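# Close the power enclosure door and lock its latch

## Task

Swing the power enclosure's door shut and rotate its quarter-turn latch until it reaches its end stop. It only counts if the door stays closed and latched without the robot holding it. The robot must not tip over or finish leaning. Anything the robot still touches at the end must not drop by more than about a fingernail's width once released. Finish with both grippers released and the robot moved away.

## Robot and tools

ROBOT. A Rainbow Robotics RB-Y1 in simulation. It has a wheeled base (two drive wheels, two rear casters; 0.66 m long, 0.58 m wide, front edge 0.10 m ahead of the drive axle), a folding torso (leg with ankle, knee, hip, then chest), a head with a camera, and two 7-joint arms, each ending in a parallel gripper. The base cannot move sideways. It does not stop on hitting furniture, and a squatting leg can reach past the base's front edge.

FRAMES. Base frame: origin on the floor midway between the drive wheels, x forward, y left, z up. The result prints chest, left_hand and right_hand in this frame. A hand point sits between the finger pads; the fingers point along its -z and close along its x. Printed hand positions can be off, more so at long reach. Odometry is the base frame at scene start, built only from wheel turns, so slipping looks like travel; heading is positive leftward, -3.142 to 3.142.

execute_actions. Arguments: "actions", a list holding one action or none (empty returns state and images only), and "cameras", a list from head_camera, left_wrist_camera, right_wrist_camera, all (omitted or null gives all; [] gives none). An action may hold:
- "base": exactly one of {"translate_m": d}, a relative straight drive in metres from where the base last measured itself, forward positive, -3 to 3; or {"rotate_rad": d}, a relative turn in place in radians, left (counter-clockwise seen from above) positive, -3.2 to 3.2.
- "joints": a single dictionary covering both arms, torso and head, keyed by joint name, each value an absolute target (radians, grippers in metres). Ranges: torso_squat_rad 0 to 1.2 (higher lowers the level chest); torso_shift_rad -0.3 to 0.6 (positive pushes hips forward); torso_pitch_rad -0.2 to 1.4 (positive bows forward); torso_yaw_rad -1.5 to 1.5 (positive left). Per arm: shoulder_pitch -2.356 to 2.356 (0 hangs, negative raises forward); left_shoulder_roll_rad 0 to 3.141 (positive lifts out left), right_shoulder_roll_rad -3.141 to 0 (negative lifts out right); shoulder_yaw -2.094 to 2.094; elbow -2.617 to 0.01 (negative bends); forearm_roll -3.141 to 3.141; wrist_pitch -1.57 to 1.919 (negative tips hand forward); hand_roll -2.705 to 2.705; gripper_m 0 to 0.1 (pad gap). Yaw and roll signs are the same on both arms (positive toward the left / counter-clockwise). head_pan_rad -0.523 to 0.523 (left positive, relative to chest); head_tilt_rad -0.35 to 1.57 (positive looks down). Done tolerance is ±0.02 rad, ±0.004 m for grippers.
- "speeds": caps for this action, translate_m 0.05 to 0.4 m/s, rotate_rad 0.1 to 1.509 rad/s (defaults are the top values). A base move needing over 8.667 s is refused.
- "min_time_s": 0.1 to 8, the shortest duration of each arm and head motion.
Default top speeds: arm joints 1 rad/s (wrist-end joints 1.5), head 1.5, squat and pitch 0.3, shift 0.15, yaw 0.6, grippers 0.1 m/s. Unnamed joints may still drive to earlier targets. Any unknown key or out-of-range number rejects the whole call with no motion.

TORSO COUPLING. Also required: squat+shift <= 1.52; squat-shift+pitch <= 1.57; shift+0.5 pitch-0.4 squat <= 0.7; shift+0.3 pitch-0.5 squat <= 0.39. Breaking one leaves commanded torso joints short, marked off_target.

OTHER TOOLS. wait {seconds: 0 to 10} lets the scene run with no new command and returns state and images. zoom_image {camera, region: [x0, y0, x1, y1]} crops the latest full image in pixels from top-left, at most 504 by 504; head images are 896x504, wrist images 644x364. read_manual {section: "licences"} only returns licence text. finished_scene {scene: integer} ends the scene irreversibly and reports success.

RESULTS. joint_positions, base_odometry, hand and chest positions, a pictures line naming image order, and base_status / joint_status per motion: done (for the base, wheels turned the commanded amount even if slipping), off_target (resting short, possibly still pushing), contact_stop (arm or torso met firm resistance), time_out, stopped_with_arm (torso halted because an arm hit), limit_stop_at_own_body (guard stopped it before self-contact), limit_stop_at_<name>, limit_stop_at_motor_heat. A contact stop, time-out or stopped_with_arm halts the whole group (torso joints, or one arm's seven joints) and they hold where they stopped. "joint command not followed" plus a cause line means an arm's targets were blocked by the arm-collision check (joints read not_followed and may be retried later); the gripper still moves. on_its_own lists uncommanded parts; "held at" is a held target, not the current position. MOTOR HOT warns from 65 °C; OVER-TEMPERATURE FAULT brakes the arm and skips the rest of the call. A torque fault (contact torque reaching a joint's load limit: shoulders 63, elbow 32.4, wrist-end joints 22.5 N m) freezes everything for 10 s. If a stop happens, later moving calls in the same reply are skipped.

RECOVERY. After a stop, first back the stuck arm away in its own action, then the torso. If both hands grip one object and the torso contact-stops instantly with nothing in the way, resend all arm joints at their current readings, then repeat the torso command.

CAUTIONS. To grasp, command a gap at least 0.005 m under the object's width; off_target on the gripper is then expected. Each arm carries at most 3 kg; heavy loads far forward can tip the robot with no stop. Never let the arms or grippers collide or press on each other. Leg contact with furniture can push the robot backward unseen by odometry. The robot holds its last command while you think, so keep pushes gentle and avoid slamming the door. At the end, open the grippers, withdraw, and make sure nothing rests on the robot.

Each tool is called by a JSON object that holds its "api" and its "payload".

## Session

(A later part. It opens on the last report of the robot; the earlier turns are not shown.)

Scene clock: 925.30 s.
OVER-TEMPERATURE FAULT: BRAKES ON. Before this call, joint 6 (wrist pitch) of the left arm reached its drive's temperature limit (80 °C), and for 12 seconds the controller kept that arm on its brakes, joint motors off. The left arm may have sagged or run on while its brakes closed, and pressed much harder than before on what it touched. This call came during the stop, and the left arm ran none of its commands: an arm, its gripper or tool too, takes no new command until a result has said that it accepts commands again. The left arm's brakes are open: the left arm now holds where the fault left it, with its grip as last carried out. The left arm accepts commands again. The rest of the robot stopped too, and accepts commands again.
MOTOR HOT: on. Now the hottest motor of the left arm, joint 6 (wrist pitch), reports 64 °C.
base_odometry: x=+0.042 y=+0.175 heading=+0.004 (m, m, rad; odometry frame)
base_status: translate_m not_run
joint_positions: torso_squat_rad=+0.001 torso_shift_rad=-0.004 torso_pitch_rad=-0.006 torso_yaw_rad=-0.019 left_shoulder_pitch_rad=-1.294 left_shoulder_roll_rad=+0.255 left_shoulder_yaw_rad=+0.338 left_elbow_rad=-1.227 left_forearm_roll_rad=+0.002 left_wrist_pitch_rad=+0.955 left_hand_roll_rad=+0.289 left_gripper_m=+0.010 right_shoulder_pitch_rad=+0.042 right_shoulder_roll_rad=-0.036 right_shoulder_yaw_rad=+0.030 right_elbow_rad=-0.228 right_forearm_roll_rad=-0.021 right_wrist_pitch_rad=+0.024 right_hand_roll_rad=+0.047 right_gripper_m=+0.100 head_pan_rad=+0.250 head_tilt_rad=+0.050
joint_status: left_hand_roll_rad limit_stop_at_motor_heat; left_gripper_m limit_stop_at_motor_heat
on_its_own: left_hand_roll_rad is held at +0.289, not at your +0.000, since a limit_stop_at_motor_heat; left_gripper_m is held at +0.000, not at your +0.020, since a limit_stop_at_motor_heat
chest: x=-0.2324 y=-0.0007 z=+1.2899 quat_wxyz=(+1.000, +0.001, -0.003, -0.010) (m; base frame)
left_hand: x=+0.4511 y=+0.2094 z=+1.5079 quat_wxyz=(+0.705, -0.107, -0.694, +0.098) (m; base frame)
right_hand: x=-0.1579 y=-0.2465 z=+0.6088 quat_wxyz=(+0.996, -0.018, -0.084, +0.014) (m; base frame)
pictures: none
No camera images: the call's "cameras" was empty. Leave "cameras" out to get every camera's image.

{"api": "execute_actions", "payload": {"actions": [{"base":{"translate_m":-0.02},"speeds":{"translate_m":0.05},"joints":{"left_gripper_m":0.02}}], "cameras": []}}

{"api": "execute_actions", "payload": {"actions": [{"joints":{"left_shoulder_pitch_rad":-1.305,"left_shoulder_roll_rad":0.26,"left_shoulder_yaw_rad":0.339,"left_elbow_rad":-1.218,"left_wrist_pitch_rad":0.937,"left_forearm_roll_rad":0,"left_hand_roll_rad":0},"min_time_s":0.8}], "cameras": ["left_wrist_camera"]}}

Scene clock: 931.83 s.
MOTOR HOT: cleared. Now the hottest motor of the left arm, joint 6 (wrist pitch), reports 60 °C.
base_odometry: x=+0.022 y=+0.175 heading=+0.005 (m, m, rad; odometry frame)
base_status: done
joint_positions: torso_squat_rad=+0.000 torso_shift_rad=-0.001 torso_pitch_rad=+0.000 torso_yaw_rad=-0.020 left_shoulder_pitch_rad=-1.296 left_shoulder_roll_rad=+0.257 left_shoulder_yaw_rad=+0.338 left_elbow_rad=-1.227 left_forearm_roll_rad=+0.002 left_wrist_pitch_rad=+0.953 left_hand_roll_rad=+0.289 left_gripper_m=+0.021 right_shoulder_pitch_rad=+0.042 right_shoulder_roll_rad=-0.036 right_shoulder_yaw_rad=+0.030 right_elbow_rad=-0.228 right_forearm_roll_rad=-0.021 right_wrist_pitch_rad=+0.024 right_hand_roll_rad=+0.047 right_gripper_m=+0.100 head_pan_rad=+0.250 head_tilt_rad=+0.050
joint_status: all done
on_its_own: left_hand_roll_rad is held at +0.289, not at your +0.000, since a limit_stop_at_motor_heat
chest: x=-0.2286 y=-0.0007 z=+1.2899 quat_wxyz=(+1.000, +0.001, +0.000, -0.010) (m; base frame)
left_hand: x=+0.4560 y=+0.2094 z=+1.5057 quat_wxyz=(+0.706, -0.107, -0.693, +0.098) (m; base frame)
right_hand: x=-0.1581 y=-0.2465 z=+0.6084 quat_wxyz=(+0.996, -0.018, -0.082, +0.013) (m; base frame)
pictures: none
No camera images: the call's "cameras" was empty. Leave "cameras" out to get every camera's image.

Scene clock: 932.93 s.
base_odometry: x=+0.022 y=+0.175 heading=+0.005 (m, m, rad; odometry frame)
base_status: not commanded
joint_positions: torso_squat_rad=+0.000 torso_shift_rad=-0.001 torso_pitch_rad=+0.000 torso_yaw_rad=-0.020 left_shoulder_pitch_rad=-1.305 left_shoulder_roll_rad=+0.260 left_shoulder_yaw_rad=+0.339 left_elbow_rad=-1.218 left_forearm_roll_rad=+0.000 left_wrist_pitch_rad=+0.937 left_hand_roll_rad=+0.000 left_gripper_m=+0.020 right_shoulder_pitch_rad=+0.042 right_shoulder_roll_rad=-0.036 right_shoulder_yaw_rad=+0.030 right_elbow_rad=-0.228 right_forearm_roll_rad=-0.021 right_wrist_pitch_rad=+0.024 right_hand_roll_rad=+0.047 right_gripper_m=+0.100 head_pan_rad=+0.250 head_tilt_rad=+0.050
joint_status: all done
chest: x=-0.2283 y=-0.0007 z=+1.2899 quat_wxyz=(+1.000, +0.001, +0.000, -0.010) (m; base frame)
left_hand: x=+0.4568 y=+0.2098 z=+1.5118 quat_wxyz=(+0.707, -0.005, -0.707, -0.005) (m; base frame)
right_hand: x=-0.1582 y=-0.2465 z=+0.6083 quat_wxyz=(+0.996, -0.018, -0.081, +0.013) (m; base frame)
pictures: left_wrist_camera
Images, in order (width x height): left_wrist_camera 644x364.

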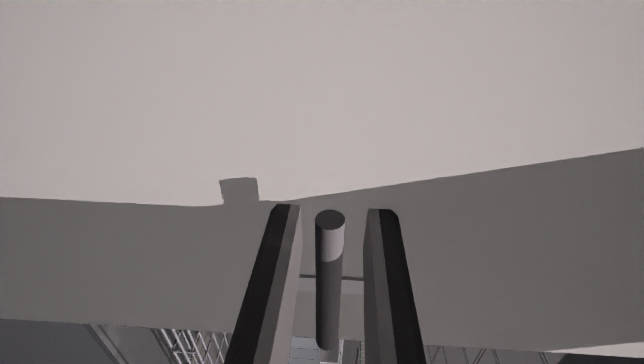

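{"api": "execute_actions", "payload": {"actions": [{"joints":{"left_shoulder_pitch_rad":-1.0,"left_shoulder_roll_rad":0.16,"left_shoulder_yaw_rad":0.29,"left_elbow_rad":-2.0,"left_wrist_pitch_rad":1.4,"torso_yaw_rad":0,"head_pan_rad":0.3,"head_tilt_rad":0.05},"min_time_s":1.5}], "cameras": ["head_camera","left_wrist_camera"]}}

{"api": "zoom_image", "payload": {"camera": "head_camera", "region": [340, 150, 500, 290]}}

Scene clock: 945.80 s.
base_odometry: x=+0.022 y=+0.175 heading=+0.005 (m, m, rad; odometry frame)
base_status: not commanded
joint_positions: torso_squat_rad=+0.000 torso_shift_rad=-0.001 torso_pitch_rad=-0.001 torso_yaw_rad=-0.004 left_shoulder_pitch_rad=-1.284 left_shoulder_roll_rad=+0.249 left_shoulder_yaw_rad=+0.332 left_elbow_rad=-1.262 left_forearm_roll_rad=+0.001 left_wrist_pitch_rad=+0.984 left_hand_roll_rad=+0.000 left_gripper_m=+0.020 right_shoulder_pitch_rad=+0.042 right_shoulder_roll_rad=-0.036 right_shoulder_yaw_rad=+0.030 right_elbow_rad=-0.228 right_forearm_roll_rad=-0.021 right_wrist_pitch_rad=+0.024 right_hand_roll_rad=+0.047 right_gripper_m=+0.100 head_pan_rad=+0.300 head_tilt_rad=+0.050
joint_status: torso_yaw_rad contact_stop (moved +0.016 of +0.020); left_shoulder_pitch_rad contact_stop (moved +0.021 of +0.305); left_shoulder_roll_rad contact_stop_at_left_shoulder_pitch_rad (moved -0.011 of -0.100); left_shoulder_yaw_rad contact_stop_at_left_shoulder_pitch_rad (moved -0.007 of -0.049); left_elbow_rad contact_stop_at_left_shoulder_pitch_rad (moved -0.043 of -0.782); left_wrist_pitch_rad contact_stop (moved +0.046 of +0.463); the others done
on_its_own: left_shoulder_pitch_rad is held at -1.282, not at your -1.000, since a contact_stop; left_shoulder_roll_rad is held at +0.248, not at your +0.160, since a contact_stop; left_shoulder_yaw_rad is held at +0.332, not at your +0.290, since a contact_stop; left_elbow_rad is held at -1.261, not at your -2.000, since a contact_stop; left_wrist_pitch_rad is held at +0.984, not at your +1.400, since a contact_stop
chest: x=-0.2291 y=-0.0008 z=+1.2899 quat_wxyz=(+1.000, +0.001, -0.001, -0.002) (m; base frame)
left_hand: x=+0.4473 y=+0.2165 z=+1.5038 quat_wxyz=(+0.716, +0.000, -0.698, -0.002) (m; base frame)
right_hand: x=-0.1540 y=-0.2454 z=+0.6084 quat_wxyz=(+0.996, -0.017, -0.082, +0.021) (m; base frame)
pictures: head_camera, left_wrist_camera
Images, in order (width x height): head_camera 896x504, left_wrist_camera 644x364.

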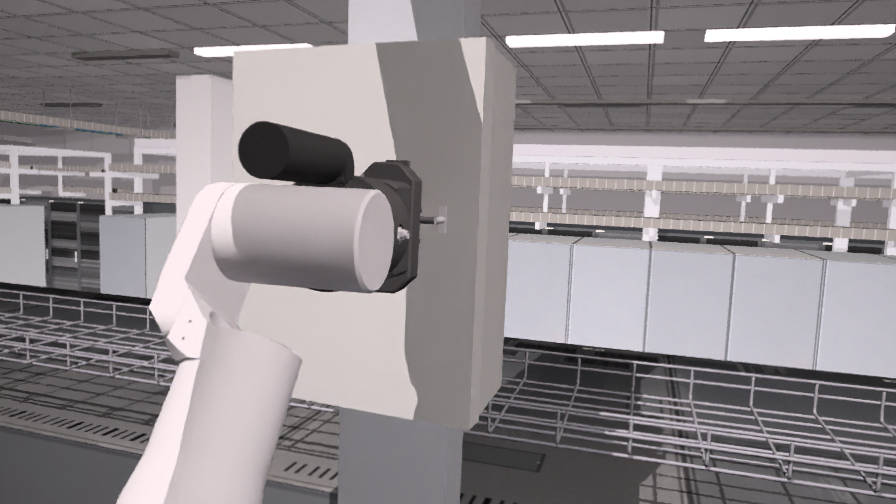

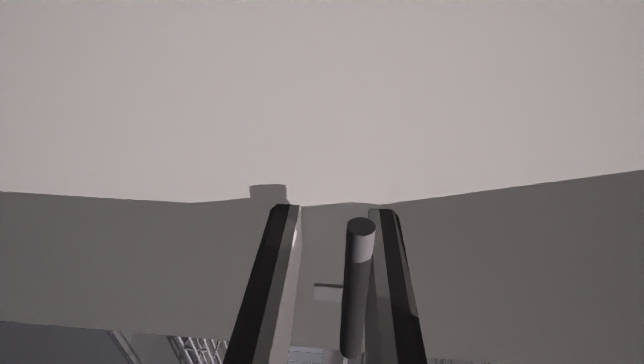

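Region (340, 150, 500, 290) of head_camera's 896x504 image, scaled by 3.150, with more detail than that image has; it fills the top 441 rows of this view, and the rest is white.

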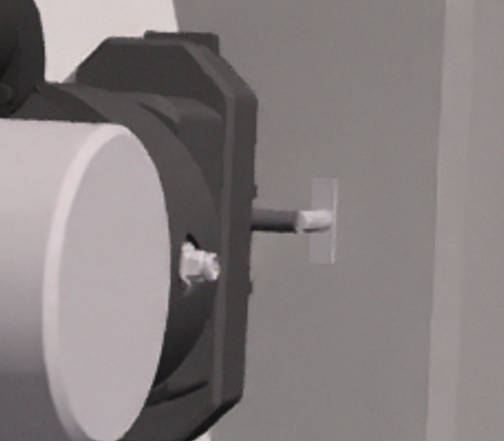

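{"api": "execute_actions", "payload": {"actions": [{"joints":{"left_shoulder_pitch_rad":-1.305,"left_shoulder_roll_rad":0.26,"left_shoulder_yaw_rad":0.339,"left_elbow_rad":-1.218,"left_wrist_pitch_rad":0.937,"left_forearm_roll_rad":0,"left_hand_roll_rad":0,"torso_yaw_rad":0},"min_time_s":0.8}], "cameras": []}}

{"api": "execute_actions", "payload": {"actions": [{"base":{"translate_m":-0.1},"speeds":{"translate_m":0.1},"joints":{"head_pan_rad":0.2}}], "cameras": ["head_camera","left_wrist_camera"]}}

Scene clock: 954.03 s.
base_odometry: x=+0.022 y=+0.175 heading=+0.005 (m, m, rad; odometry frame)
base_status: not commanded
joint_positions: torso_squat_rad=+0.000 torso_shift_rad=-0.001 torso_pitch_rad=-0.001 torso_yaw_rad=+0.000 left_shoulder_pitch_rad=-1.305 left_shoulder_roll_rad=+0.260 left_shoulder_yaw_rad=+0.339 left_elbow_rad=-1.218 left_forearm_roll_rad=+0.000 left_wrist_pitch_rad=+0.937 left_hand_roll_rad=+0.000 left_gripper_m=+0.020 right_shoulder_pitch_rad=+0.042 right_shoulder_roll_rad=-0.036 right_shoulder_yaw_rad=+0.030 right_elbow_rad=-0.228 right_forearm_roll_rad=-0.021 right_wrist_pitch_rad=+0.024 right_hand_roll_rad=+0.047 right_gripper_m=+0.100 head_pan_rad=+0.300 head_tilt_rad=+0.050
joint_status: all done
chest: x=-0.2291 y=-0.0008 z=+1.2899 quat_wxyz=(+1.000, +0.001, -0.001, +0.000) (m; base frame)
left_hand: x=+0.4515 y=+0.2232 z=+1.5128 quat_wxyz=(+0.706, +0.002, -0.708, +0.002) (m; base frame)
right_hand: x=-0.1530 y=-0.2451 z=+0.6085 quat_wxyz=(+0.996, -0.017, -0.082, +0.023) (m; base frame)
pictures: none
No camera images: the call's "cameras" was empty. Leave "cameras" out to get every camera's image.

Scene clock: 955.70 s.
base_odometry: x=-0.078 y=+0.174 heading=+0.004 (m, m, rad; odometry frame)
base_status: done
joint_positions: torso_squat_rad=+0.000 torso_shift_rad=-0.001 torso_pitch_rad=-0.001 torso_yaw_rad=+0.000 left_shoulder_pitch_rad=-1.305 left_shoulder_roll_rad=+0.260 left_shoulder_yaw_rad=+0.339 left_elbow_rad=-1.218 left_forearm_roll_rad=+0.000 left_wrist_pitch_rad=+0.937 left_hand_roll_rad=+0.000 left_gripper_m=+0.020 right_shoulder_pitch_rad=+0.042 right_shoulder_roll_rad=-0.036 right_shoulder_yaw_rad=+0.030 right_elbow_rad=-0.228 right_forearm_roll_rad=-0.021 right_wrist_pitch_rad=+0.024 right_hand_roll_rad=+0.047 right_gripper_m=+0.100 head_pan_rad=+0.200 head_tilt_rad=+0.050
joint_status: all done
chest: x=-0.2290 y=-0.0008 z=+1.2899 quat_wxyz=(+1.000, +0.001, -0.001, +0.000) (m; base frame)
left_hand: x=+0.4516 y=+0.2232 z=+1.5128 quat_wxyz=(+0.706, +0.002, -0.708, +0.002) (m; base frame)
right_hand: x=-0.1531 y=-0.2451 z=+0.6084 quat_wxyz=(+0.996, -0.017, -0.082, +0.023) (m; base frame)
pictures: head_camera, left_wrist_camera
Images, in order (width x height): head_camera 896x504, left_wrist_camera 644x364.

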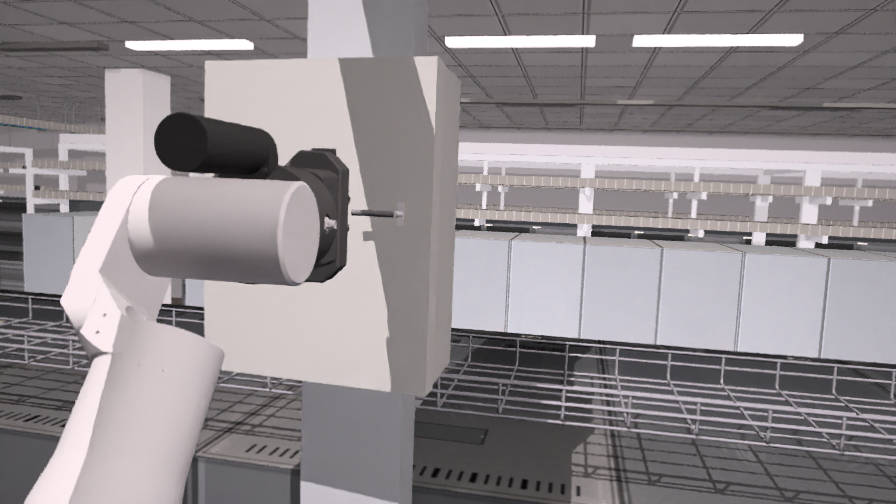

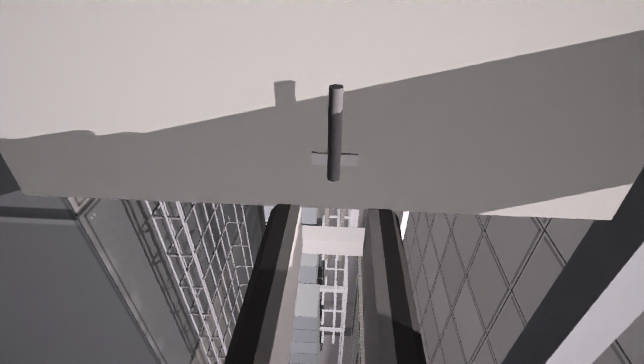

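{"api": "execute_actions", "payload": {"actions": []}}

Scene clock: 978.23 s.
base_odometry: x=-0.078 y=+0.174 heading=+0.004 (m, m, rad; odometry frame)
base_status: done
joint_positions: torso_squat_rad=+0.000 torso_shift_rad=-0.001 torso_pitch_rad=-0.001 torso_yaw_rad=+0.000 left_shoulder_pitch_rad=-1.305 left_shoulder_roll_rad=+0.260 left_shoulder_yaw_rad=+0.339 left_elbow_rad=-1.218 left_forearm_roll_rad=+0.000 left_wrist_pitch_rad=+0.937 left_hand_roll_rad=+0.000 left_gripper_m=+0.020 right_shoulder_pitch_rad=+0.042 right_shoulder_roll_rad=-0.036 right_shoulder_yaw_rad=+0.030 right_elbow_rad=-0.228 right_forearm_roll_rad=-0.021 right_wrist_pitch_rad=+0.024 right_hand_roll_rad=+0.047 right_gripper_m=+0.100 head_pan_rad=+0.200 head_tilt_rad=+0.050
joint_status: all done
chest: x=-0.2290 y=-0.0008 z=+1.2899 quat_wxyz=(+1.000, +0.001, -0.001, +0.000) (m; base frame)
left_hand: x=+0.4516 y=+0.2232 z=+1.5128 quat_wxyz=(+0.706, +0.002, -0.708, +0.002) (m; base frame)
right_hand: x=-0.1531 y=-0.2451 z=+0.6084 quat_wxyz=(+0.996, -0.017, -0.082, +0.023) (m; base frame)
pictures: head_camera, left_wrist_camera, right_wrist_camera
Images, in order (width x height): head_camera 896x504, left_wrist_camera 644x364, right_wrist_camera 644x364.

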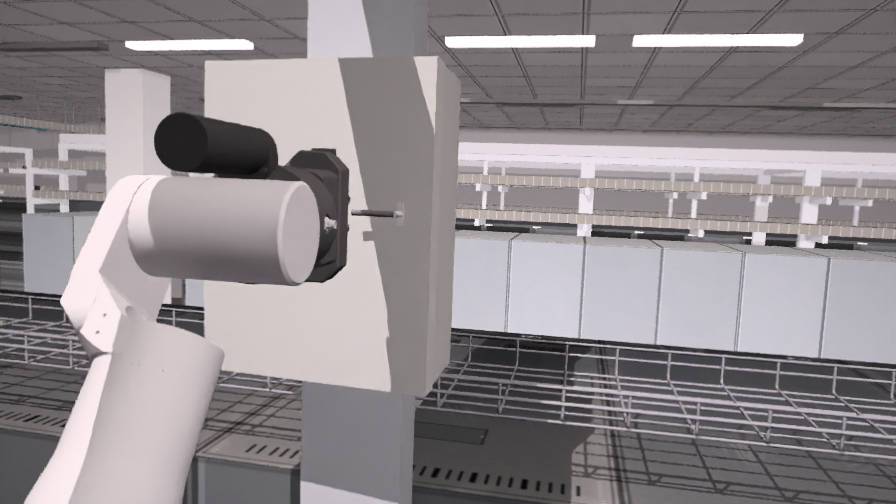

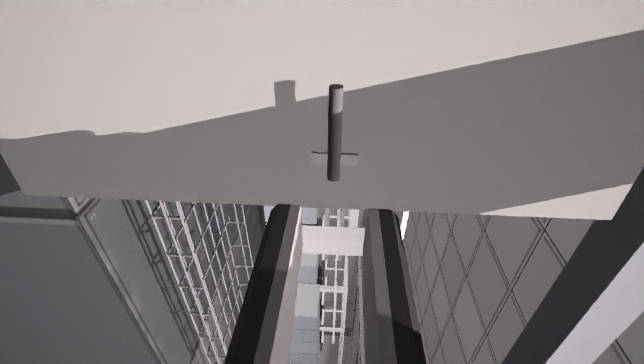

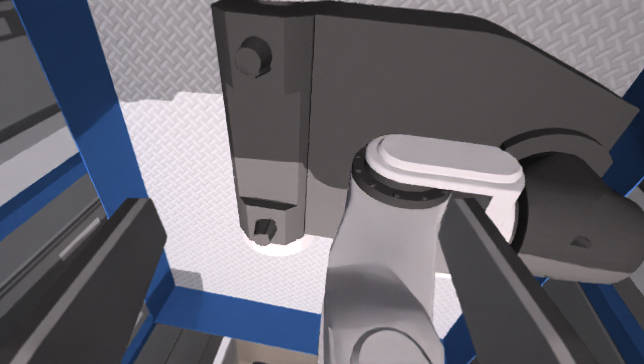

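{"api": "zoom_image", "payload": {"camera": "head_camera", "region": [320, 160, 480, 260]}}

{"api": "zoom_image", "payload": {"camera": "left_wrist_camera", "region": [240, 60, 440, 220]}}

Region (320, 160, 480, 260) of head_camera's 896x504 image, scaled by 3.150, with more detail than that image has; it fills the top 315 rows of this view, and the rest is white.

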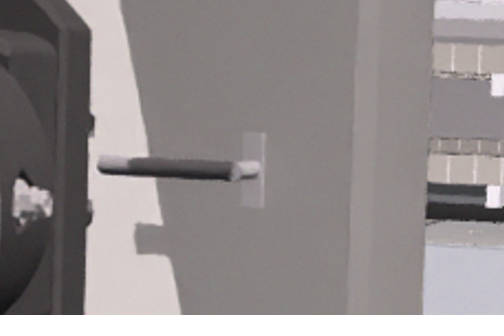

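Region (240, 60, 440, 220) of left_wrist_camera's 644x364 image, scaled by 2.520, with more detail than that image has; it fills the top 403 rows of this view, and the rest is white.

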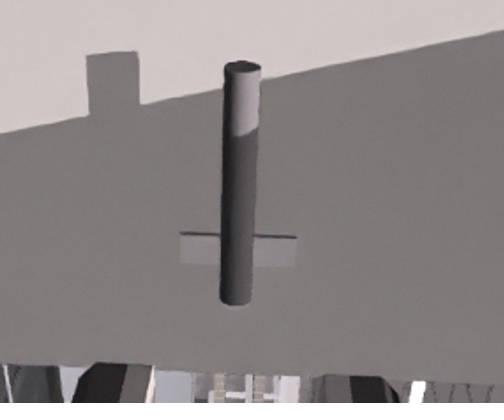

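{"api": "execute_actions", "payload": {"actions": [{"joints":{"torso_yaw_rad":-0.075,"left_gripper_m":0.04}}], "cameras": ["left_wrist_camera"]}}

{"api": "execute_actions", "payload": {"actions": [{"base":{"translate_m":0.06},"speeds":{"translate_m":0.05}}], "cameras": ["left_wrist_camera","head_camera"]}}

Scene clock: 1079.23 s.
base_odometry: x=-0.078 y=+0.174 heading=+0.004 (m, m, rad; odometry frame)
base_status: not commanded
joint_positions: torso_squat_rad=+0.000 torso_shift_rad=-0.001 torso_pitch_rad=-0.001 torso_yaw_rad=-0.075 left_shoulder_pitch_rad=-1.305 left_shoulder_roll_rad=+0.260 left_shoulder_yaw_rad=+0.339 left_elbow_rad=-1.218 left_forearm_roll_rad=+0.000 left_wrist_pitch_rad=+0.937 left_hand_roll_rad=+0.000 left_gripper_m=+0.040 right_shoulder_pitch_rad=+0.042 right_shoulder_roll_rad=-0.036 right_shoulder_yaw_rad=+0.030 right_elbow_rad=-0.228 right_forearm_roll_rad=-0.021 right_wrist_pitch_rad=+0.024 right_hand_roll_rad=+0.047 right_gripper_m=+0.100 head_pan_rad=+0.200 head_tilt_rad=+0.050
joint_status: all done
chest: x=-0.2290 y=-0.0008 z=+1.2899 quat_wxyz=(+0.999, +0.001, -0.001, -0.038) (m; base frame)
left_hand: x=+0.4665 y=+0.1717 z=+1.5128 quat_wxyz=(+0.706, -0.024, -0.707, -0.024) (m; base frame)
right_hand: x=-0.1716 y=-0.2501 z=+0.6084 quat_wxyz=(+0.996, -0.020, -0.081, -0.014) (m; base frame)
pictures: left_wrist_camera
Images, in order (width x height): left_wrist_camera 644x364.

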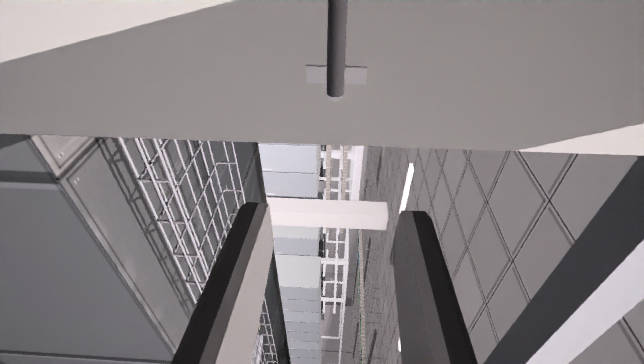

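Scene clock: 1081.37 s.
base_odometry: x=-0.019 y=+0.175 heading=+0.005 (m, m, rad; odometry frame)
base_status: done
joint_positions: torso_squat_rad=+0.000 torso_shift_rad=-0.001 torso_pitch_rad=-0.001 torso_yaw_rad=-0.075 left_shoulder_pitch_rad=-1.305 left_shoulder_roll_rad=+0.260 left_shoulder_yaw_rad=+0.339 left_elbow_rad=-1.218 left_forearm_roll_rad=+0.000 left_wrist_pitch_rad=+0.937 left_hand_roll_rad=+0.000 left_gripper_m=+0.040 right_shoulder_pitch_rad=+0.042 right_shoulder_roll_rad=-0.036 right_shoulder_yaw_rad=+0.030 right_elbow_rad=-0.228 right_forearm_roll_rad=-0.021 right_wrist_pitch_rad=+0.024 right_hand_roll_rad=+0.047 right_gripper_m=+0.100 head_pan_rad=+0.200 head_tilt_rad=+0.050
joint_status: not commanded
chest: x=-0.2289 y=-0.0008 z=+1.2899 quat_wxyz=(+0.999, +0.001, +0.000, -0.038) (m; base frame)
left_hand: x=+0.4666 y=+0.1717 z=+1.5126 quat_wxyz=(+0.706, -0.024, -0.707, -0.024) (m; base frame)
right_hand: x=-0.1716 y=-0.2501 z=+0.6084 quat_wxyz=(+0.996, -0.020, -0.081, -0.014) (m; base frame)
pictures: head_camera, left_wrist_camera
Images, in order (width x height): head_camera 896x504, left_wrist_camera 644x364.

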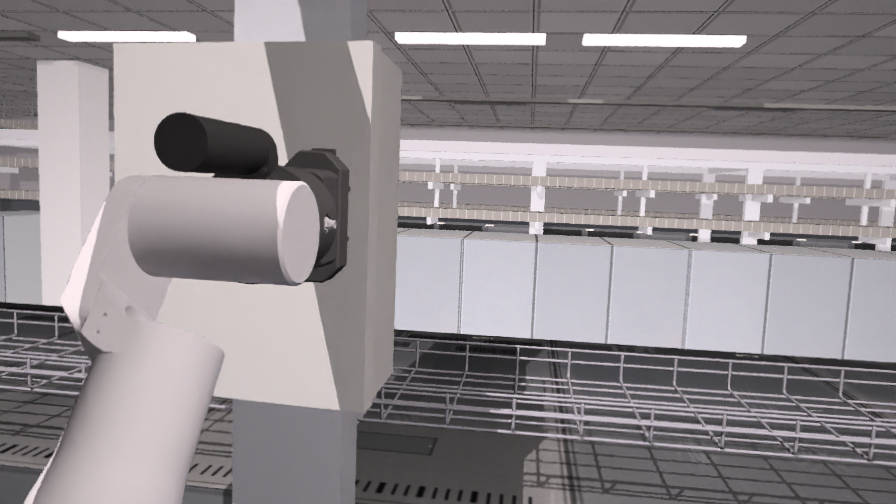

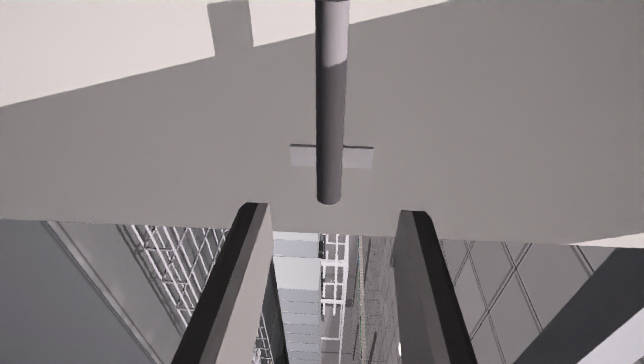

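{"api": "execute_actions", "payload": {"actions": [{"base":{"translate_m":0.028},"speeds":{"translate_m":0.05}}], "cameras": []}}

{"api": "execute_actions", "payload": {"actions": [{"joints":{"left_gripper_m":0.0}}], "cameras": ["left_wrist_camera"]}}

Scene clock: 1099.97 s.
base_odometry: x=+0.009 y=+0.175 heading=+0.004 (m, m, rad; odometry frame)
base_status: done
joint_positions: torso_squat_rad=+0.000 torso_shift_rad=-0.001 torso_pitch_rad=-0.001 torso_yaw_rad=-0.075 left_shoulder_pitch_rad=-1.305 left_shoulder_roll_rad=+0.260 left_shoulder_yaw_rad=+0.339 left_elbow_rad=-1.218 left_forearm_roll_rad=+0.000 left_wrist_pitch_rad=+0.937 left_hand_roll_rad=+0.000 left_gripper_m=+0.040 right_shoulder_pitch_rad=+0.042 right_shoulder_roll_rad=-0.036 right_shoulder_yaw_rad=+0.030 right_elbow_rad=-0.228 right_forearm_roll_rad=-0.021 right_wrist_pitch_rad=+0.024 right_hand_roll_rad=+0.047 right_gripper_m=+0.100 head_pan_rad=+0.200 head_tilt_rad=+0.050
joint_status: not commanded
chest: x=-0.2289 y=-0.0008 z=+1.2899 quat_wxyz=(+0.999, +0.001, +0.000, -0.038) (m; base frame)
left_hand: x=+0.4666 y=+0.1717 z=+1.5126 quat_wxyz=(+0.706, -0.024, -0.707, -0.024) (m; base frame)
right_hand: x=-0.1716 y=-0.2501 z=+0.6084 quat_wxyz=(+0.996, -0.020, -0.081, -0.014) (m; base frame)
pictures: none
No camera images: the call's "cameras" was empty. Leave "cameras" out to get every camera's image.

Scene clock: 1100.87 s.
base_odometry: x=+0.009 y=+0.175 heading=+0.004 (m, m, rad; odometry frame)
base_status: not commanded
joint_positions: torso_squat_rad=+0.000 torso_shift_rad=-0.001 torso_pitch_rad=-0.001 torso_yaw_rad=-0.075 left_shoulder_pitch_rad=-1.304 left_shoulder_roll_rad=+0.260 left_shoulder_yaw_rad=+0.339 left_elbow_rad=-1.218 left_forearm_roll_rad=+0.000 left_wrist_pitch_rad=+0.937 left_hand_roll_rad=+0.000 left_gripper_m=+0.005 right_shoulder_pitch_rad=+0.042 right_shoulder_roll_rad=-0.036 right_shoulder_yaw_rad=+0.030 right_elbow_rad=-0.228 right_forearm_roll_rad=-0.021 right_wrist_pitch_rad=+0.024 right_hand_roll_rad=+0.047 right_gripper_m=+0.100 head_pan_rad=+0.200 head_tilt_rad=+0.050
joint_status: left_gripper_m off_target (ended at +0.005, target +0.000)
chest: x=-0.2289 y=-0.0008 z=+1.2899 quat_wxyz=(+0.999, +0.001, +0.000, -0.038) (m; base frame)
left_hand: x=+0.4669 y=+0.1718 z=+1.5118 quat_wxyz=(+0.707, -0.024, -0.707, -0.024) (m; base frame)
right_hand: x=-0.1716 y=-0.2501 z=+0.6084 quat_wxyz=(+0.996, -0.020, -0.081, -0.014) (m; base frame)
pictures: left_wrist_camera
Images, in order (width x height): left_wrist_camera 644x364.

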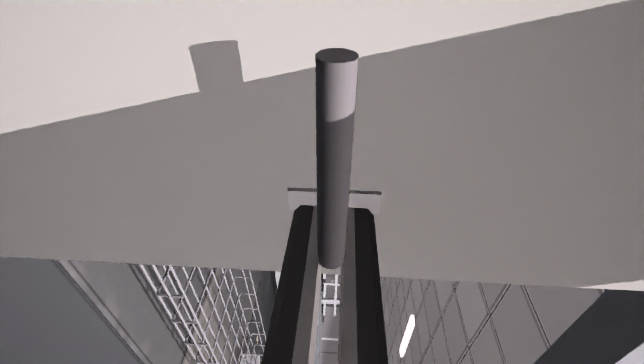

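{"api": "execute_actions", "payload": {"actions": [{"joints":{"left_hand_roll_rad":-0.4},"min_time_s":1.5}], "cameras": ["left_wrist_camera","head_camera"]}}

Scene clock: 1110.30 s.
base_odometry: x=+0.009 y=+0.175 heading=+0.004 (m, m, rad; odometry frame)
base_status: not commanded
joint_positions: torso_squat_rad=+0.000 torso_shift_rad=-0.001 torso_pitch_rad=+0.000 torso_yaw_rad=-0.075 left_shoulder_pitch_rad=-1.302 left_shoulder_roll_rad=+0.258 left_shoulder_yaw_rad=+0.339 left_elbow_rad=-1.216 left_forearm_roll_rad=+0.000 left_wrist_pitch_rad=+0.938 left_hand_roll_rad=-0.400 left_gripper_m=+0.005 right_shoulder_pitch_rad=+0.042 right_shoulder_roll_rad=-0.036 right_shoulder_yaw_rad=+0.030 right_elbow_rad=-0.228 right_forearm_roll_rad=-0.021 right_wrist_pitch_rad=+0.024 right_hand_roll_rad=+0.047 right_gripper_m=+0.100 head_pan_rad=+0.200 head_tilt_rad=+0.050
joint_status: all done
chest: x=-0.2285 y=-0.0008 z=+1.2899 quat_wxyz=(+0.999, +0.001, +0.000, -0.038) (m; base frame)
left_hand: x=+0.4680 y=+0.1715 z=+1.5085 quat_wxyz=(+0.690, +0.116, -0.695, -0.165) (m; base frame)
right_hand: x=-0.1717 y=-0.2501 z=+0.6084 quat_wxyz=(+0.996, -0.020, -0.081, -0.014) (m; base frame)
pictures: head_camera, left_wrist_camera
Images, in order (width x height): head_camera 896x504, left_wrist_camera 644x364.

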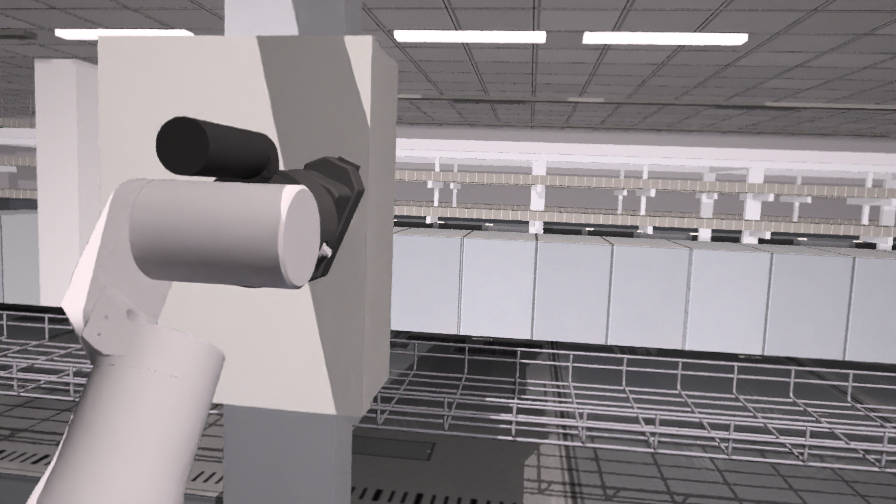

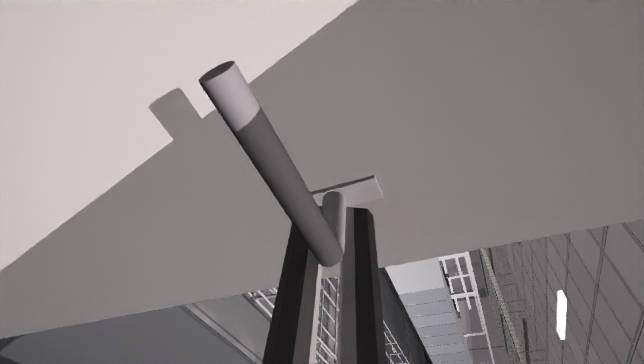

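{"api": "execute_actions", "payload": {"actions": [{"joints":{"left_hand_roll_rad":0.0},"min_time_s":0.8}], "cameras": []}}

{"api": "execute_actions", "payload": {"actions": [{"joints":{"left_gripper_m":0.03}}], "cameras": []}}

{"api": "execute_actions", "payload": {"actions": [{"joints":{"torso_yaw_rad":-0.058}}], "cameras": []}}

{"api": "execute_actions", "payload": {"actions": [{"joints":{"left_gripper_m":0.0}}], "cameras": ["left_wrist_camera"]}}

Scene clock: 1127.73 s.
base_odometry: x=+0.009 y=+0.175 heading=+0.004 (m, m, rad; odometry frame)
base_status: not commanded
joint_positions: torso_squat_rad=+0.000 torso_shift_rad=-0.001 torso_pitch_rad=+0.000 torso_yaw_rad=-0.075 left_shoulder_pitch_rad=-1.305 left_shoulder_roll_rad=+0.258 left_shoulder_yaw_rad=+0.339 left_elbow_rad=-1.217 left_forearm_roll_rad=+0.000 left_wrist_pitch_rad=+0.937 left_hand_roll_rad=+0.000 left_gripper_m=+0.004 right_shoulder_pitch_rad=+0.042 right_shoulder_roll_rad=-0.036 right_shoulder_yaw_rad=+0.030 right_elbow_rad=-0.228 right_forearm_roll_rad=-0.021 right_wrist_pitch_rad=+0.024 right_hand_roll_rad=+0.047 right_gripper_m=+0.100 head_pan_rad=+0.200 head_tilt_rad=+0.050
joint_status: all done
chest: x=-0.2286 y=-0.0008 z=+1.2899 quat_wxyz=(+0.999, +0.001, +0.000, -0.038) (m; base frame)
left_hand: x=+0.4672 y=+0.1707 z=+1.5114 quat_wxyz=(+0.707, -0.025, -0.707, -0.025) (m; base frame)
right_hand: x=-0.1717 y=-0.2501 z=+0.6084 quat_wxyz=(+0.996, -0.020, -0.081, -0.014) (m; base frame)
pictures: none
No camera images: the call's "cameras" was empty. Leave "cameras" out to get every camera's image.

Scene clock: 1128.50 s.
base_odometry: x=+0.009 y=+0.175 heading=+0.004 (m, m, rad; odometry frame)
base_status: not commanded
joint_positions: torso_squat_rad=+0.000 torso_shift_rad=-0.001 torso_pitch_rad=-0.001 torso_yaw_rad=-0.075 left_shoulder_pitch_rad=-1.305 left_shoulder_roll_rad=+0.260 left_shoulder_yaw_rad=+0.339 left_elbow_rad=-1.218 left_forearm_roll_rad=+0.000 left_wrist_pitch_rad=+0.937 left_hand_roll_rad=+0.000 left_gripper_m=+0.030 right_shoulder_pitch_rad=+0.042 right_shoulder_roll_rad=-0.036 right_shoulder_yaw_rad=+0.030 right_elbow_rad=-0.228 right_forearm_roll_rad=-0.021 right_wrist_pitch_rad=+0.024 right_hand_roll_rad=+0.047 right_gripper_m=+0.100 head_pan_rad=+0.200 head_tilt_rad=+0.050
joint_status: all done
chest: x=-0.2287 y=-0.0008 z=+1.2899 quat_wxyz=(+0.999, +0.001, +0.000, -0.038) (m; base frame)
left_hand: x=+0.4670 y=+0.1715 z=+1.5121 quat_wxyz=(+0.706, -0.024, -0.707, -0.025) (m; base frame)
right_hand: x=-0.1717 y=-0.2501 z=+0.6084 quat_wxyz=(+0.996, -0.020, -0.081, -0.014) (m; base frame)
pictures: none
No camera images: the call's "cameras" was empty. Leave "cameras" out to get every camera's image.

Scene clock: 1129.57 s.
base_odometry: x=+0.009 y=+0.175 heading=+0.004 (m, m, rad; odometry frame)
base_status: not commanded
joint_positions: torso_squat_rad=+0.000 torso_shift_rad=-0.001 torso_pitch_rad=-0.001 torso_yaw_rad=-0.058 left_shoulder_pitch_rad=-1.305 left_shoulder_roll_rad=+0.260 left_shoulder_yaw_rad=+0.339 left_elbow_rad=-1.218 left_forearm_roll_rad=+0.000 left_wrist_pitch_rad=+0.937 left_hand_roll_rad=+0.000 left_gripper_m=+0.030 right_shoulder_pitch_rad=+0.042 right_shoulder_roll_rad=-0.036 right_shoulder_yaw_rad=+0.030 right_elbow_rad=-0.228 right_forearm_roll_rad=-0.021 right_wrist_pitch_rad=+0.024 right_hand_roll_rad=+0.047 right_gripper_m=+0.100 head_pan_rad=+0.200 head_tilt_rad=+0.050
joint_status: all done
chest: x=-0.2287 y=-0.0008 z=+1.2899 quat_wxyz=(+1.000, +0.001, +0.000, -0.029) (m; base frame)
left_hand: x=+0.4639 y=+0.1836 z=+1.5123 quat_wxyz=(+0.706, -0.018, -0.707, -0.018) (m; base frame)
right_hand: x=-0.1674 y=-0.2491 z=+0.6084 quat_wxyz=(+0.996, -0.019, -0.081, -0.006) (m; base frame)
pictures: none
No camera images: the call's "cameras" was empty. Leave "cameras" out to get every camera's image.

Scene clock: 1130.33 s.
base_odometry: x=+0.009 y=+0.175 heading=+0.004 (m, m, rad; odometry frame)
base_status: not commanded
joint_positions: torso_squat_rad=+0.000 torso_shift_rad=-0.001 torso_pitch_rad=-0.001 torso_yaw_rad=-0.058 left_shoulder_pitch_rad=-1.304 left_shoulder_roll_rad=+0.260 left_shoulder_yaw_rad=+0.339 left_elbow_rad=-1.218 left_forearm_roll_rad=+0.000 left_wrist_pitch_rad=+0.937 left_hand_roll_rad=+0.000 left_gripper_m=+0.006 right_shoulder_pitch_rad=+0.042 right_shoulder_roll_rad=-0.036 right_shoulder_yaw_rad=+0.030 right_elbow_rad=-0.228 right_forearm_roll_rad=-0.021 right_wrist_pitch_rad=+0.024 right_hand_roll_rad=+0.047 right_gripper_m=+0.100 head_pan_rad=+0.200 head_tilt_rad=+0.050
joint_status: left_gripper_m off_target (ended at +0.006, target +0.000)
chest: x=-0.2287 y=-0.0008 z=+1.2899 quat_wxyz=(+1.000, +0.001, +0.000, -0.029) (m; base frame)
left_hand: x=+0.4640 y=+0.1836 z=+1.5118 quat_wxyz=(+0.707, -0.018, -0.707, -0.018) (m; base frame)
right_hand: x=-0.1674 y=-0.2491 z=+0.6084 quat_wxyz=(+0.996, -0.019, -0.081, -0.006) (m; base frame)
pictures: left_wrist_camera
Images, in order (width x height): left_wrist_camera 644x364.

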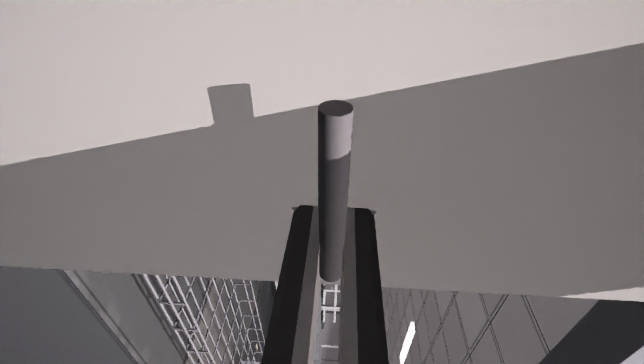

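{"api": "execute_actions", "payload": {"actions": [{"joints":{"left_hand_roll_rad":-0.4},"min_time_s":1.5}], "cameras": ["left_wrist_camera"]}}

Scene clock: 1138.23 s.
base_odometry: x=+0.009 y=+0.175 heading=+0.004 (m, m, rad; odometry frame)
base_status: not commanded
joint_positions: torso_squat_rad=+0.000 torso_shift_rad=-0.001 torso_pitch_rad=-0.001 torso_yaw_rad=-0.058 left_shoulder_pitch_rad=-1.303 left_shoulder_roll_rad=+0.259 left_shoulder_yaw_rad=+0.339 left_elbow_rad=-1.217 left_forearm_roll_rad=+0.000 left_wrist_pitch_rad=+0.938 left_hand_roll_rad=-0.400 left_gripper_m=+0.009 right_shoulder_pitch_rad=+0.042 right_shoulder_roll_rad=-0.036 right_shoulder_yaw_rad=+0.030 right_elbow_rad=-0.228 right_forearm_roll_rad=-0.021 right_wrist_pitch_rad=+0.024 right_hand_roll_rad=+0.047 right_gripper_m=+0.100 head_pan_rad=+0.200 head_tilt_rad=+0.050
joint_status: all done
chest: x=-0.2287 y=-0.0008 z=+1.2899 quat_wxyz=(+1.000, +0.001, +0.000, -0.029) (m; base frame)
left_hand: x=+0.4642 y=+0.1831 z=+1.5106 quat_wxyz=(+0.690, +0.122, -0.696, -0.159) (m; base frame)
right_hand: x=-0.1674 y=-0.2491 z=+0.6084 quat_wxyz=(+0.996, -0.019, -0.081, -0.006) (m; base frame)
pictures: left_wrist_camera
Images, in order (width x height): left_wrist_camera 644x364.

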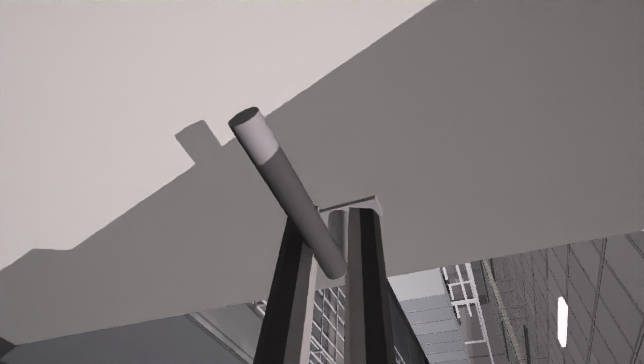

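{"api": "execute_actions", "payload": {"actions": [{"joints":{"left_hand_roll_rad":0.0,"head_pan_rad":0.1,"head_tilt_rad":-0.1},"min_time_s":0.8}], "cameras": ["head_camera"]}}

{"api": "zoom_image", "payload": {"camera": "head_camera", "region": [300, 60, 560, 300]}}

Scene clock: 1163.63 s.
base_odometry: x=+0.009 y=+0.175 heading=+0.004 (m, m, rad; odometry frame)
base_status: not commanded
joint_positions: torso_squat_rad=+0.000 torso_shift_rad=-0.001 torso_pitch_rad=-0.001 torso_yaw_rad=-0.058 left_shoulder_pitch_rad=-1.304 left_shoulder_roll_rad=+0.259 left_shoulder_yaw_rad=+0.339 left_elbow_rad=-1.217 left_forearm_roll_rad=+0.000 left_wrist_pitch_rad=+0.937 left_hand_roll_rad=+0.000 left_gripper_m=+0.006 right_shoulder_pitch_rad=+0.042 right_shoulder_roll_rad=-0.036 right_shoulder_yaw_rad=+0.030 right_elbow_rad=-0.228 right_forearm_roll_rad=-0.021 right_wrist_pitch_rad=+0.024 right_hand_roll_rad=+0.047 right_gripper_m=+0.100 head_pan_rad=+0.100 head_tilt_rad=-0.100
joint_status: all done
chest: x=-0.2287 y=-0.0008 z=+1.2899 quat_wxyz=(+1.000, +0.001, +0.000, -0.029) (m; base frame)
left_hand: x=+0.4640 y=+0.1830 z=+1.5116 quat_wxyz=(+0.707, -0.019, -0.707, -0.019) (m; base frame)
right_hand: x=-0.1674 y=-0.2491 z=+0.6084 quat_wxyz=(+0.996, -0.019, -0.081, -0.006) (m; base frame)
pictures: head_camera
Images, in order (width x height): head_camera 896x504.

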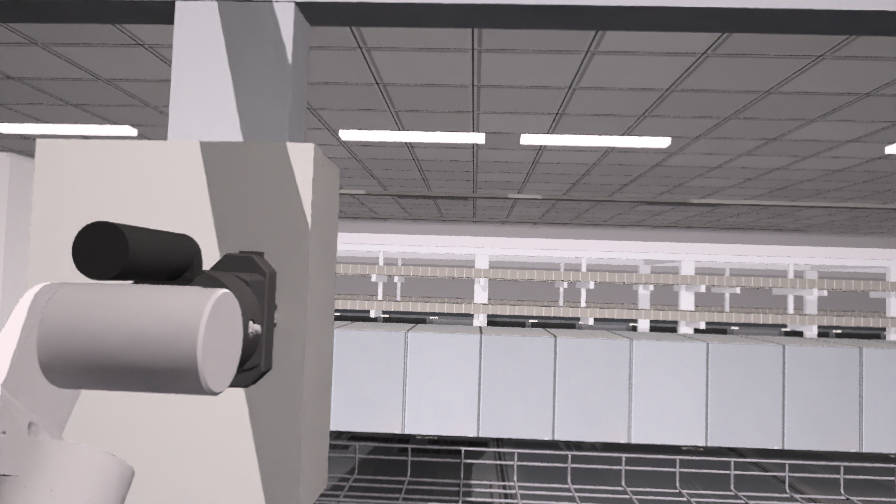

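Region (300, 60, 560, 300) of head_camera's 896x504 image, scaled by 1.938, with more detail than that image has; it fills the top 465 rows of this view, and the rest is white.

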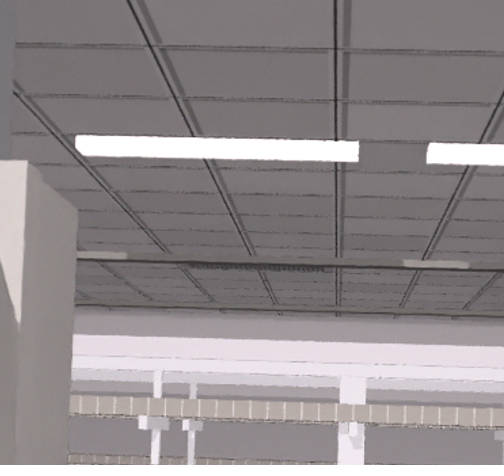

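{"api": "execute_actions", "payload": {"actions": [{"joints":{"left_hand_roll_rad":0.4,"head_pan_rad":0.3,"head_tilt_rad":0.05},"min_time_s":1.5}], "cameras": ["left_wrist_camera"]}}

Scene clock: 1179.70 s.
base_odometry: x=+0.009 y=+0.175 heading=+0.004 (m, m, rad; odometry frame)
base_status: not commanded
joint_positions: torso_squat_rad=+0.000 torso_shift_rad=-0.001 torso_pitch_rad=-0.001 torso_yaw_rad=-0.058 left_shoulder_pitch_rad=-1.306 left_shoulder_roll_rad=+0.259 left_shoulder_yaw_rad=+0.339 left_elbow_rad=-1.218 left_forearm_roll_rad=+0.000 left_wrist_pitch_rad=+0.937 left_hand_roll_rad=+0.400 left_gripper_m=+0.008 right_shoulder_pitch_rad=+0.042 right_shoulder_roll_rad=-0.036 right_shoulder_yaw_rad=+0.030 right_elbow_rad=-0.228 right_forearm_roll_rad=-0.021 right_wrist_pitch_rad=+0.024 right_hand_roll_rad=+0.047 right_gripper_m=+0.100 head_pan_rad=+0.300 head_tilt_rad=+0.050
joint_status: all done
chest: x=-0.2288 y=-0.0009 z=+1.2899 quat_wxyz=(+1.000, +0.001, +0.000, -0.029) (m; base frame)
left_hand: x=+0.4637 y=+0.1827 z=+1.5128 quat_wxyz=(+0.696, -0.159, -0.690, +0.122) (m; base frame)
right_hand: x=-0.1674 y=-0.2491 z=+0.6084 quat_wxyz=(+0.996, -0.019, -0.081, -0.006) (m; base frame)
pictures: left_wrist_camera
Images, in order (width x height): left_wrist_camera 644x364.

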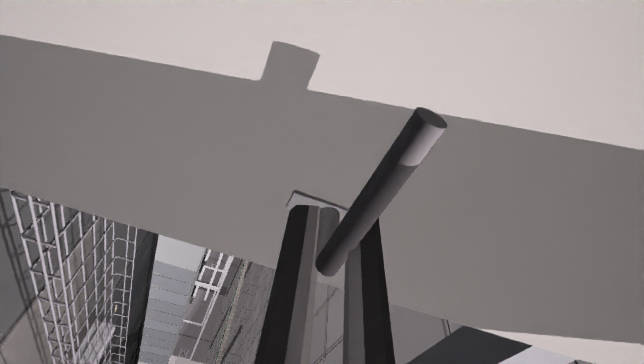

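{"api": "execute_actions", "payload": {"actions": [{"joints":{"left_hand_roll_rad":0.0},"min_time_s":0.6}], "cameras": []}}

{"api": "execute_actions", "payload": {"actions": [{"joints":{"left_gripper_m":0.09}}], "cameras": []}}

{"api": "execute_actions", "payload": {"actions": [{"joints":{"left_hand_roll_rad":-1.0},"min_time_s":1.0}], "cameras": ["left_wrist_camera","head_camera"]}}

Scene clock: 1231.07 s.
base_odometry: x=+0.009 y=+0.175 heading=+0.004 (m, m, rad; odometry frame)
base_status: not commanded
joint_positions: torso_squat_rad=+0.000 torso_shift_rad=-0.001 torso_pitch_rad=-0.001 torso_yaw_rad=-0.058 left_shoulder_pitch_rad=-1.305 left_shoulder_roll_rad=+0.258 left_shoulder_yaw_rad=+0.338 left_elbow_rad=-1.218 left_forearm_roll_rad=+0.001 left_wrist_pitch_rad=+0.937 left_hand_roll_rad=+0.000 left_gripper_m=+0.006 right_shoulder_pitch_rad=+0.042 right_shoulder_roll_rad=-0.036 right_shoulder_yaw_rad=+0.030 right_elbow_rad=-0.228 right_forearm_roll_rad=-0.021 right_wrist_pitch_rad=+0.024 right_hand_roll_rad=+0.047 right_gripper_m=+0.100 head_pan_rad=+0.300 head_tilt_rad=+0.050
joint_status: all done
chest: x=-0.2288 y=-0.0009 z=+1.2899 quat_wxyz=(+1.000, +0.001, +0.000, -0.029) (m; base frame)
left_hand: x=+0.4639 y=+0.1822 z=+1.5117 quat_wxyz=(+0.707, -0.019, -0.707, -0.019) (m; base frame)
right_hand: x=-0.1674 y=-0.2491 z=+0.6084 quat_wxyz=(+0.996, -0.019, -0.081, -0.006) (m; base frame)
pictures: none
No camera images: the call's "cameras" was empty. Leave "cameras" out to get every camera's image.

Scene clock: 1232.47 s.
base_odometry: x=+0.009 y=+0.175 heading=+0.004 (m, m, rad; odometry frame)
base_status: not commanded
joint_positions: torso_squat_rad=+0.000 torso_shift_rad=-0.001 torso_pitch_rad=-0.001 torso_yaw_rad=-0.058 left_shoulder_pitch_rad=-1.305 left_shoulder_roll_rad=+0.260 left_shoulder_yaw_rad=+0.339 left_elbow_rad=-1.218 left_forearm_roll_rad=+0.000 left_wrist_pitch_rad=+0.937 left_hand_roll_rad=+0.000 left_gripper_m=+0.090 right_shoulder_pitch_rad=+0.042 right_shoulder_roll_rad=-0.036 right_shoulder_yaw_rad=+0.030 right_elbow_rad=-0.228 right_forearm_roll_rad=-0.021 right_wrist_pitch_rad=+0.024 right_hand_roll_rad=+0.047 right_gripper_m=+0.100 head_pan_rad=+0.300 head_tilt_rad=+0.050
joint_status: all done
chest: x=-0.2288 y=-0.0008 z=+1.2899 quat_wxyz=(+1.000, +0.001, +0.000, -0.029) (m; base frame)
left_hand: x=+0.4638 y=+0.1833 z=+1.5122 quat_wxyz=(+0.707, -0.018, -0.707, -0.018) (m; base frame)
right_hand: x=-0.1674 y=-0.2491 z=+0.6084 quat_wxyz=(+0.996, -0.019, -0.081, -0.006) (m; base frame)
pictures: none
No camera images: the call's "cameras" was empty. Leave "cameras" out to get every camera's image.

Scene clock: 1233.77 s.
base_odometry: x=+0.009 y=+0.175 heading=+0.004 (m, m, rad; odometry frame)
base_status: not commanded
joint_positions: torso_squat_rad=+0.000 torso_shift_rad=-0.001 torso_pitch_rad=-0.001 torso_yaw_rad=-0.058 left_shoulder_pitch_rad=-1.305 left_shoulder_roll_rad=+0.260 left_shoulder_yaw_rad=+0.339 left_elbow_rad=-1.218 left_forearm_roll_rad=+0.000 left_wrist_pitch_rad=+0.937 left_hand_roll_rad=-1.000 left_gripper_m=+0.090 right_shoulder_pitch_rad=+0.042 right_shoulder_roll_rad=-0.036 right_shoulder_yaw_rad=+0.030 right_elbow_rad=-0.228 right_forearm_roll_rad=-0.021 right_wrist_pitch_rad=+0.024 right_hand_roll_rad=+0.047 right_gripper_m=+0.100 head_pan_rad=+0.300 head_tilt_rad=+0.050
joint_status: all done
chest: x=-0.2288 y=-0.0008 z=+1.2899 quat_wxyz=(+1.000, +0.001, +0.000, -0.029) (m; base frame)
left_hand: x=+0.4638 y=+0.1833 z=+1.5122 quat_wxyz=(+0.611, +0.323, -0.629, -0.355) (m; base frame)
right_hand: x=-0.1674 y=-0.2491 z=+0.6084 quat_wxyz=(+0.996, -0.019, -0.081, -0.006) (m; base frame)
pictures: head_camera, left_wrist_camera
Images, in order (width x height): head_camera 896x504, left_wrist_camera 644x364.

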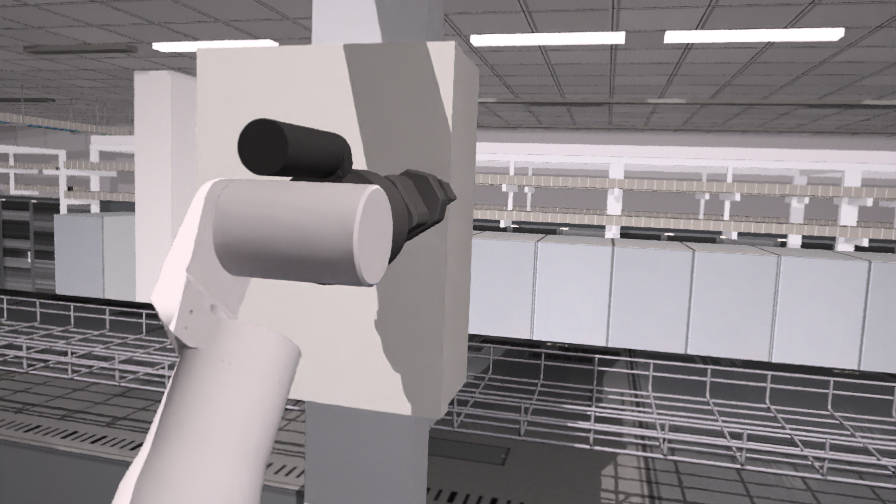

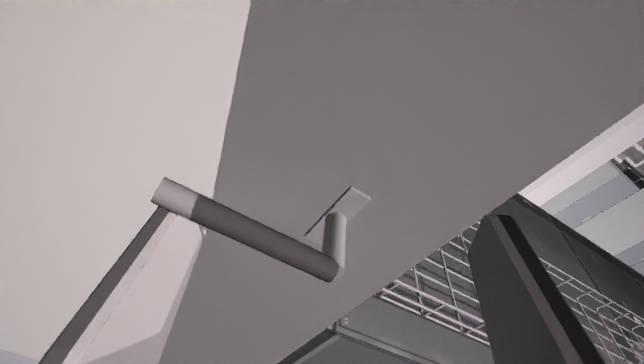

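{"api": "execute_actions", "payload": {"actions": [{"joints":{"left_hand_roll_rad":-1.45},"min_time_s":2.0}], "cameras": ["left_wrist_camera"]}}

Scene clock: 1248.17 s.
base_odometry: x=+0.009 y=+0.175 heading=+0.004 (m, m, rad; odometry frame)
base_status: not commanded
joint_positions: torso_squat_rad=+0.000 torso_shift_rad=+0.000 torso_pitch_rad=+0.001 torso_yaw_rad=-0.058 left_shoulder_pitch_rad=-1.299 left_shoulder_roll_rad=+0.257 left_shoulder_yaw_rad=+0.339 left_elbow_rad=-1.214 left_forearm_roll_rad=+0.001 left_wrist_pitch_rad=+0.940 left_hand_roll_rad=-1.449 left_gripper_m=+0.090 right_shoulder_pitch_rad=+0.042 right_shoulder_roll_rad=-0.036 right_shoulder_yaw_rad=+0.030 right_elbow_rad=-0.228 right_forearm_roll_rad=-0.021 right_wrist_pitch_rad=+0.024 right_hand_roll_rad=+0.047 right_gripper_m=+0.100 head_pan_rad=+0.300 head_tilt_rad=+0.050
joint_status: all done
chest: x=-0.2281 y=-0.0007 z=+1.2899 quat_wxyz=(+1.000, +0.000, +0.000, -0.029) (m; base frame)
left_hand: x=+0.4663 y=+0.1829 z=+1.5048 quat_wxyz=(+0.520, +0.451, -0.538, -0.485) (m; base frame)
right_hand: x=-0.1676 y=-0.2491 z=+0.6084 quat_wxyz=(+0.997, -0.019, -0.081, -0.006) (m; base frame)
pictures: left_wrist_camera
Images, in order (width x height): left_wrist_camera 644x364.

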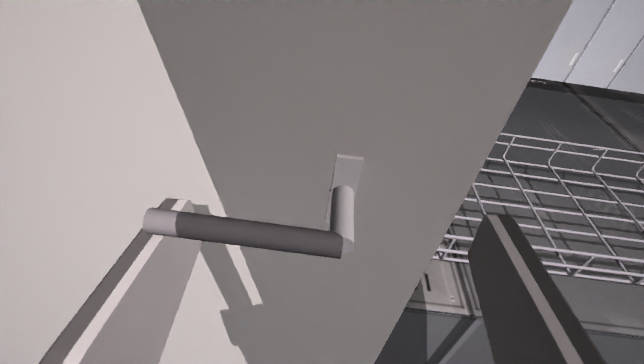

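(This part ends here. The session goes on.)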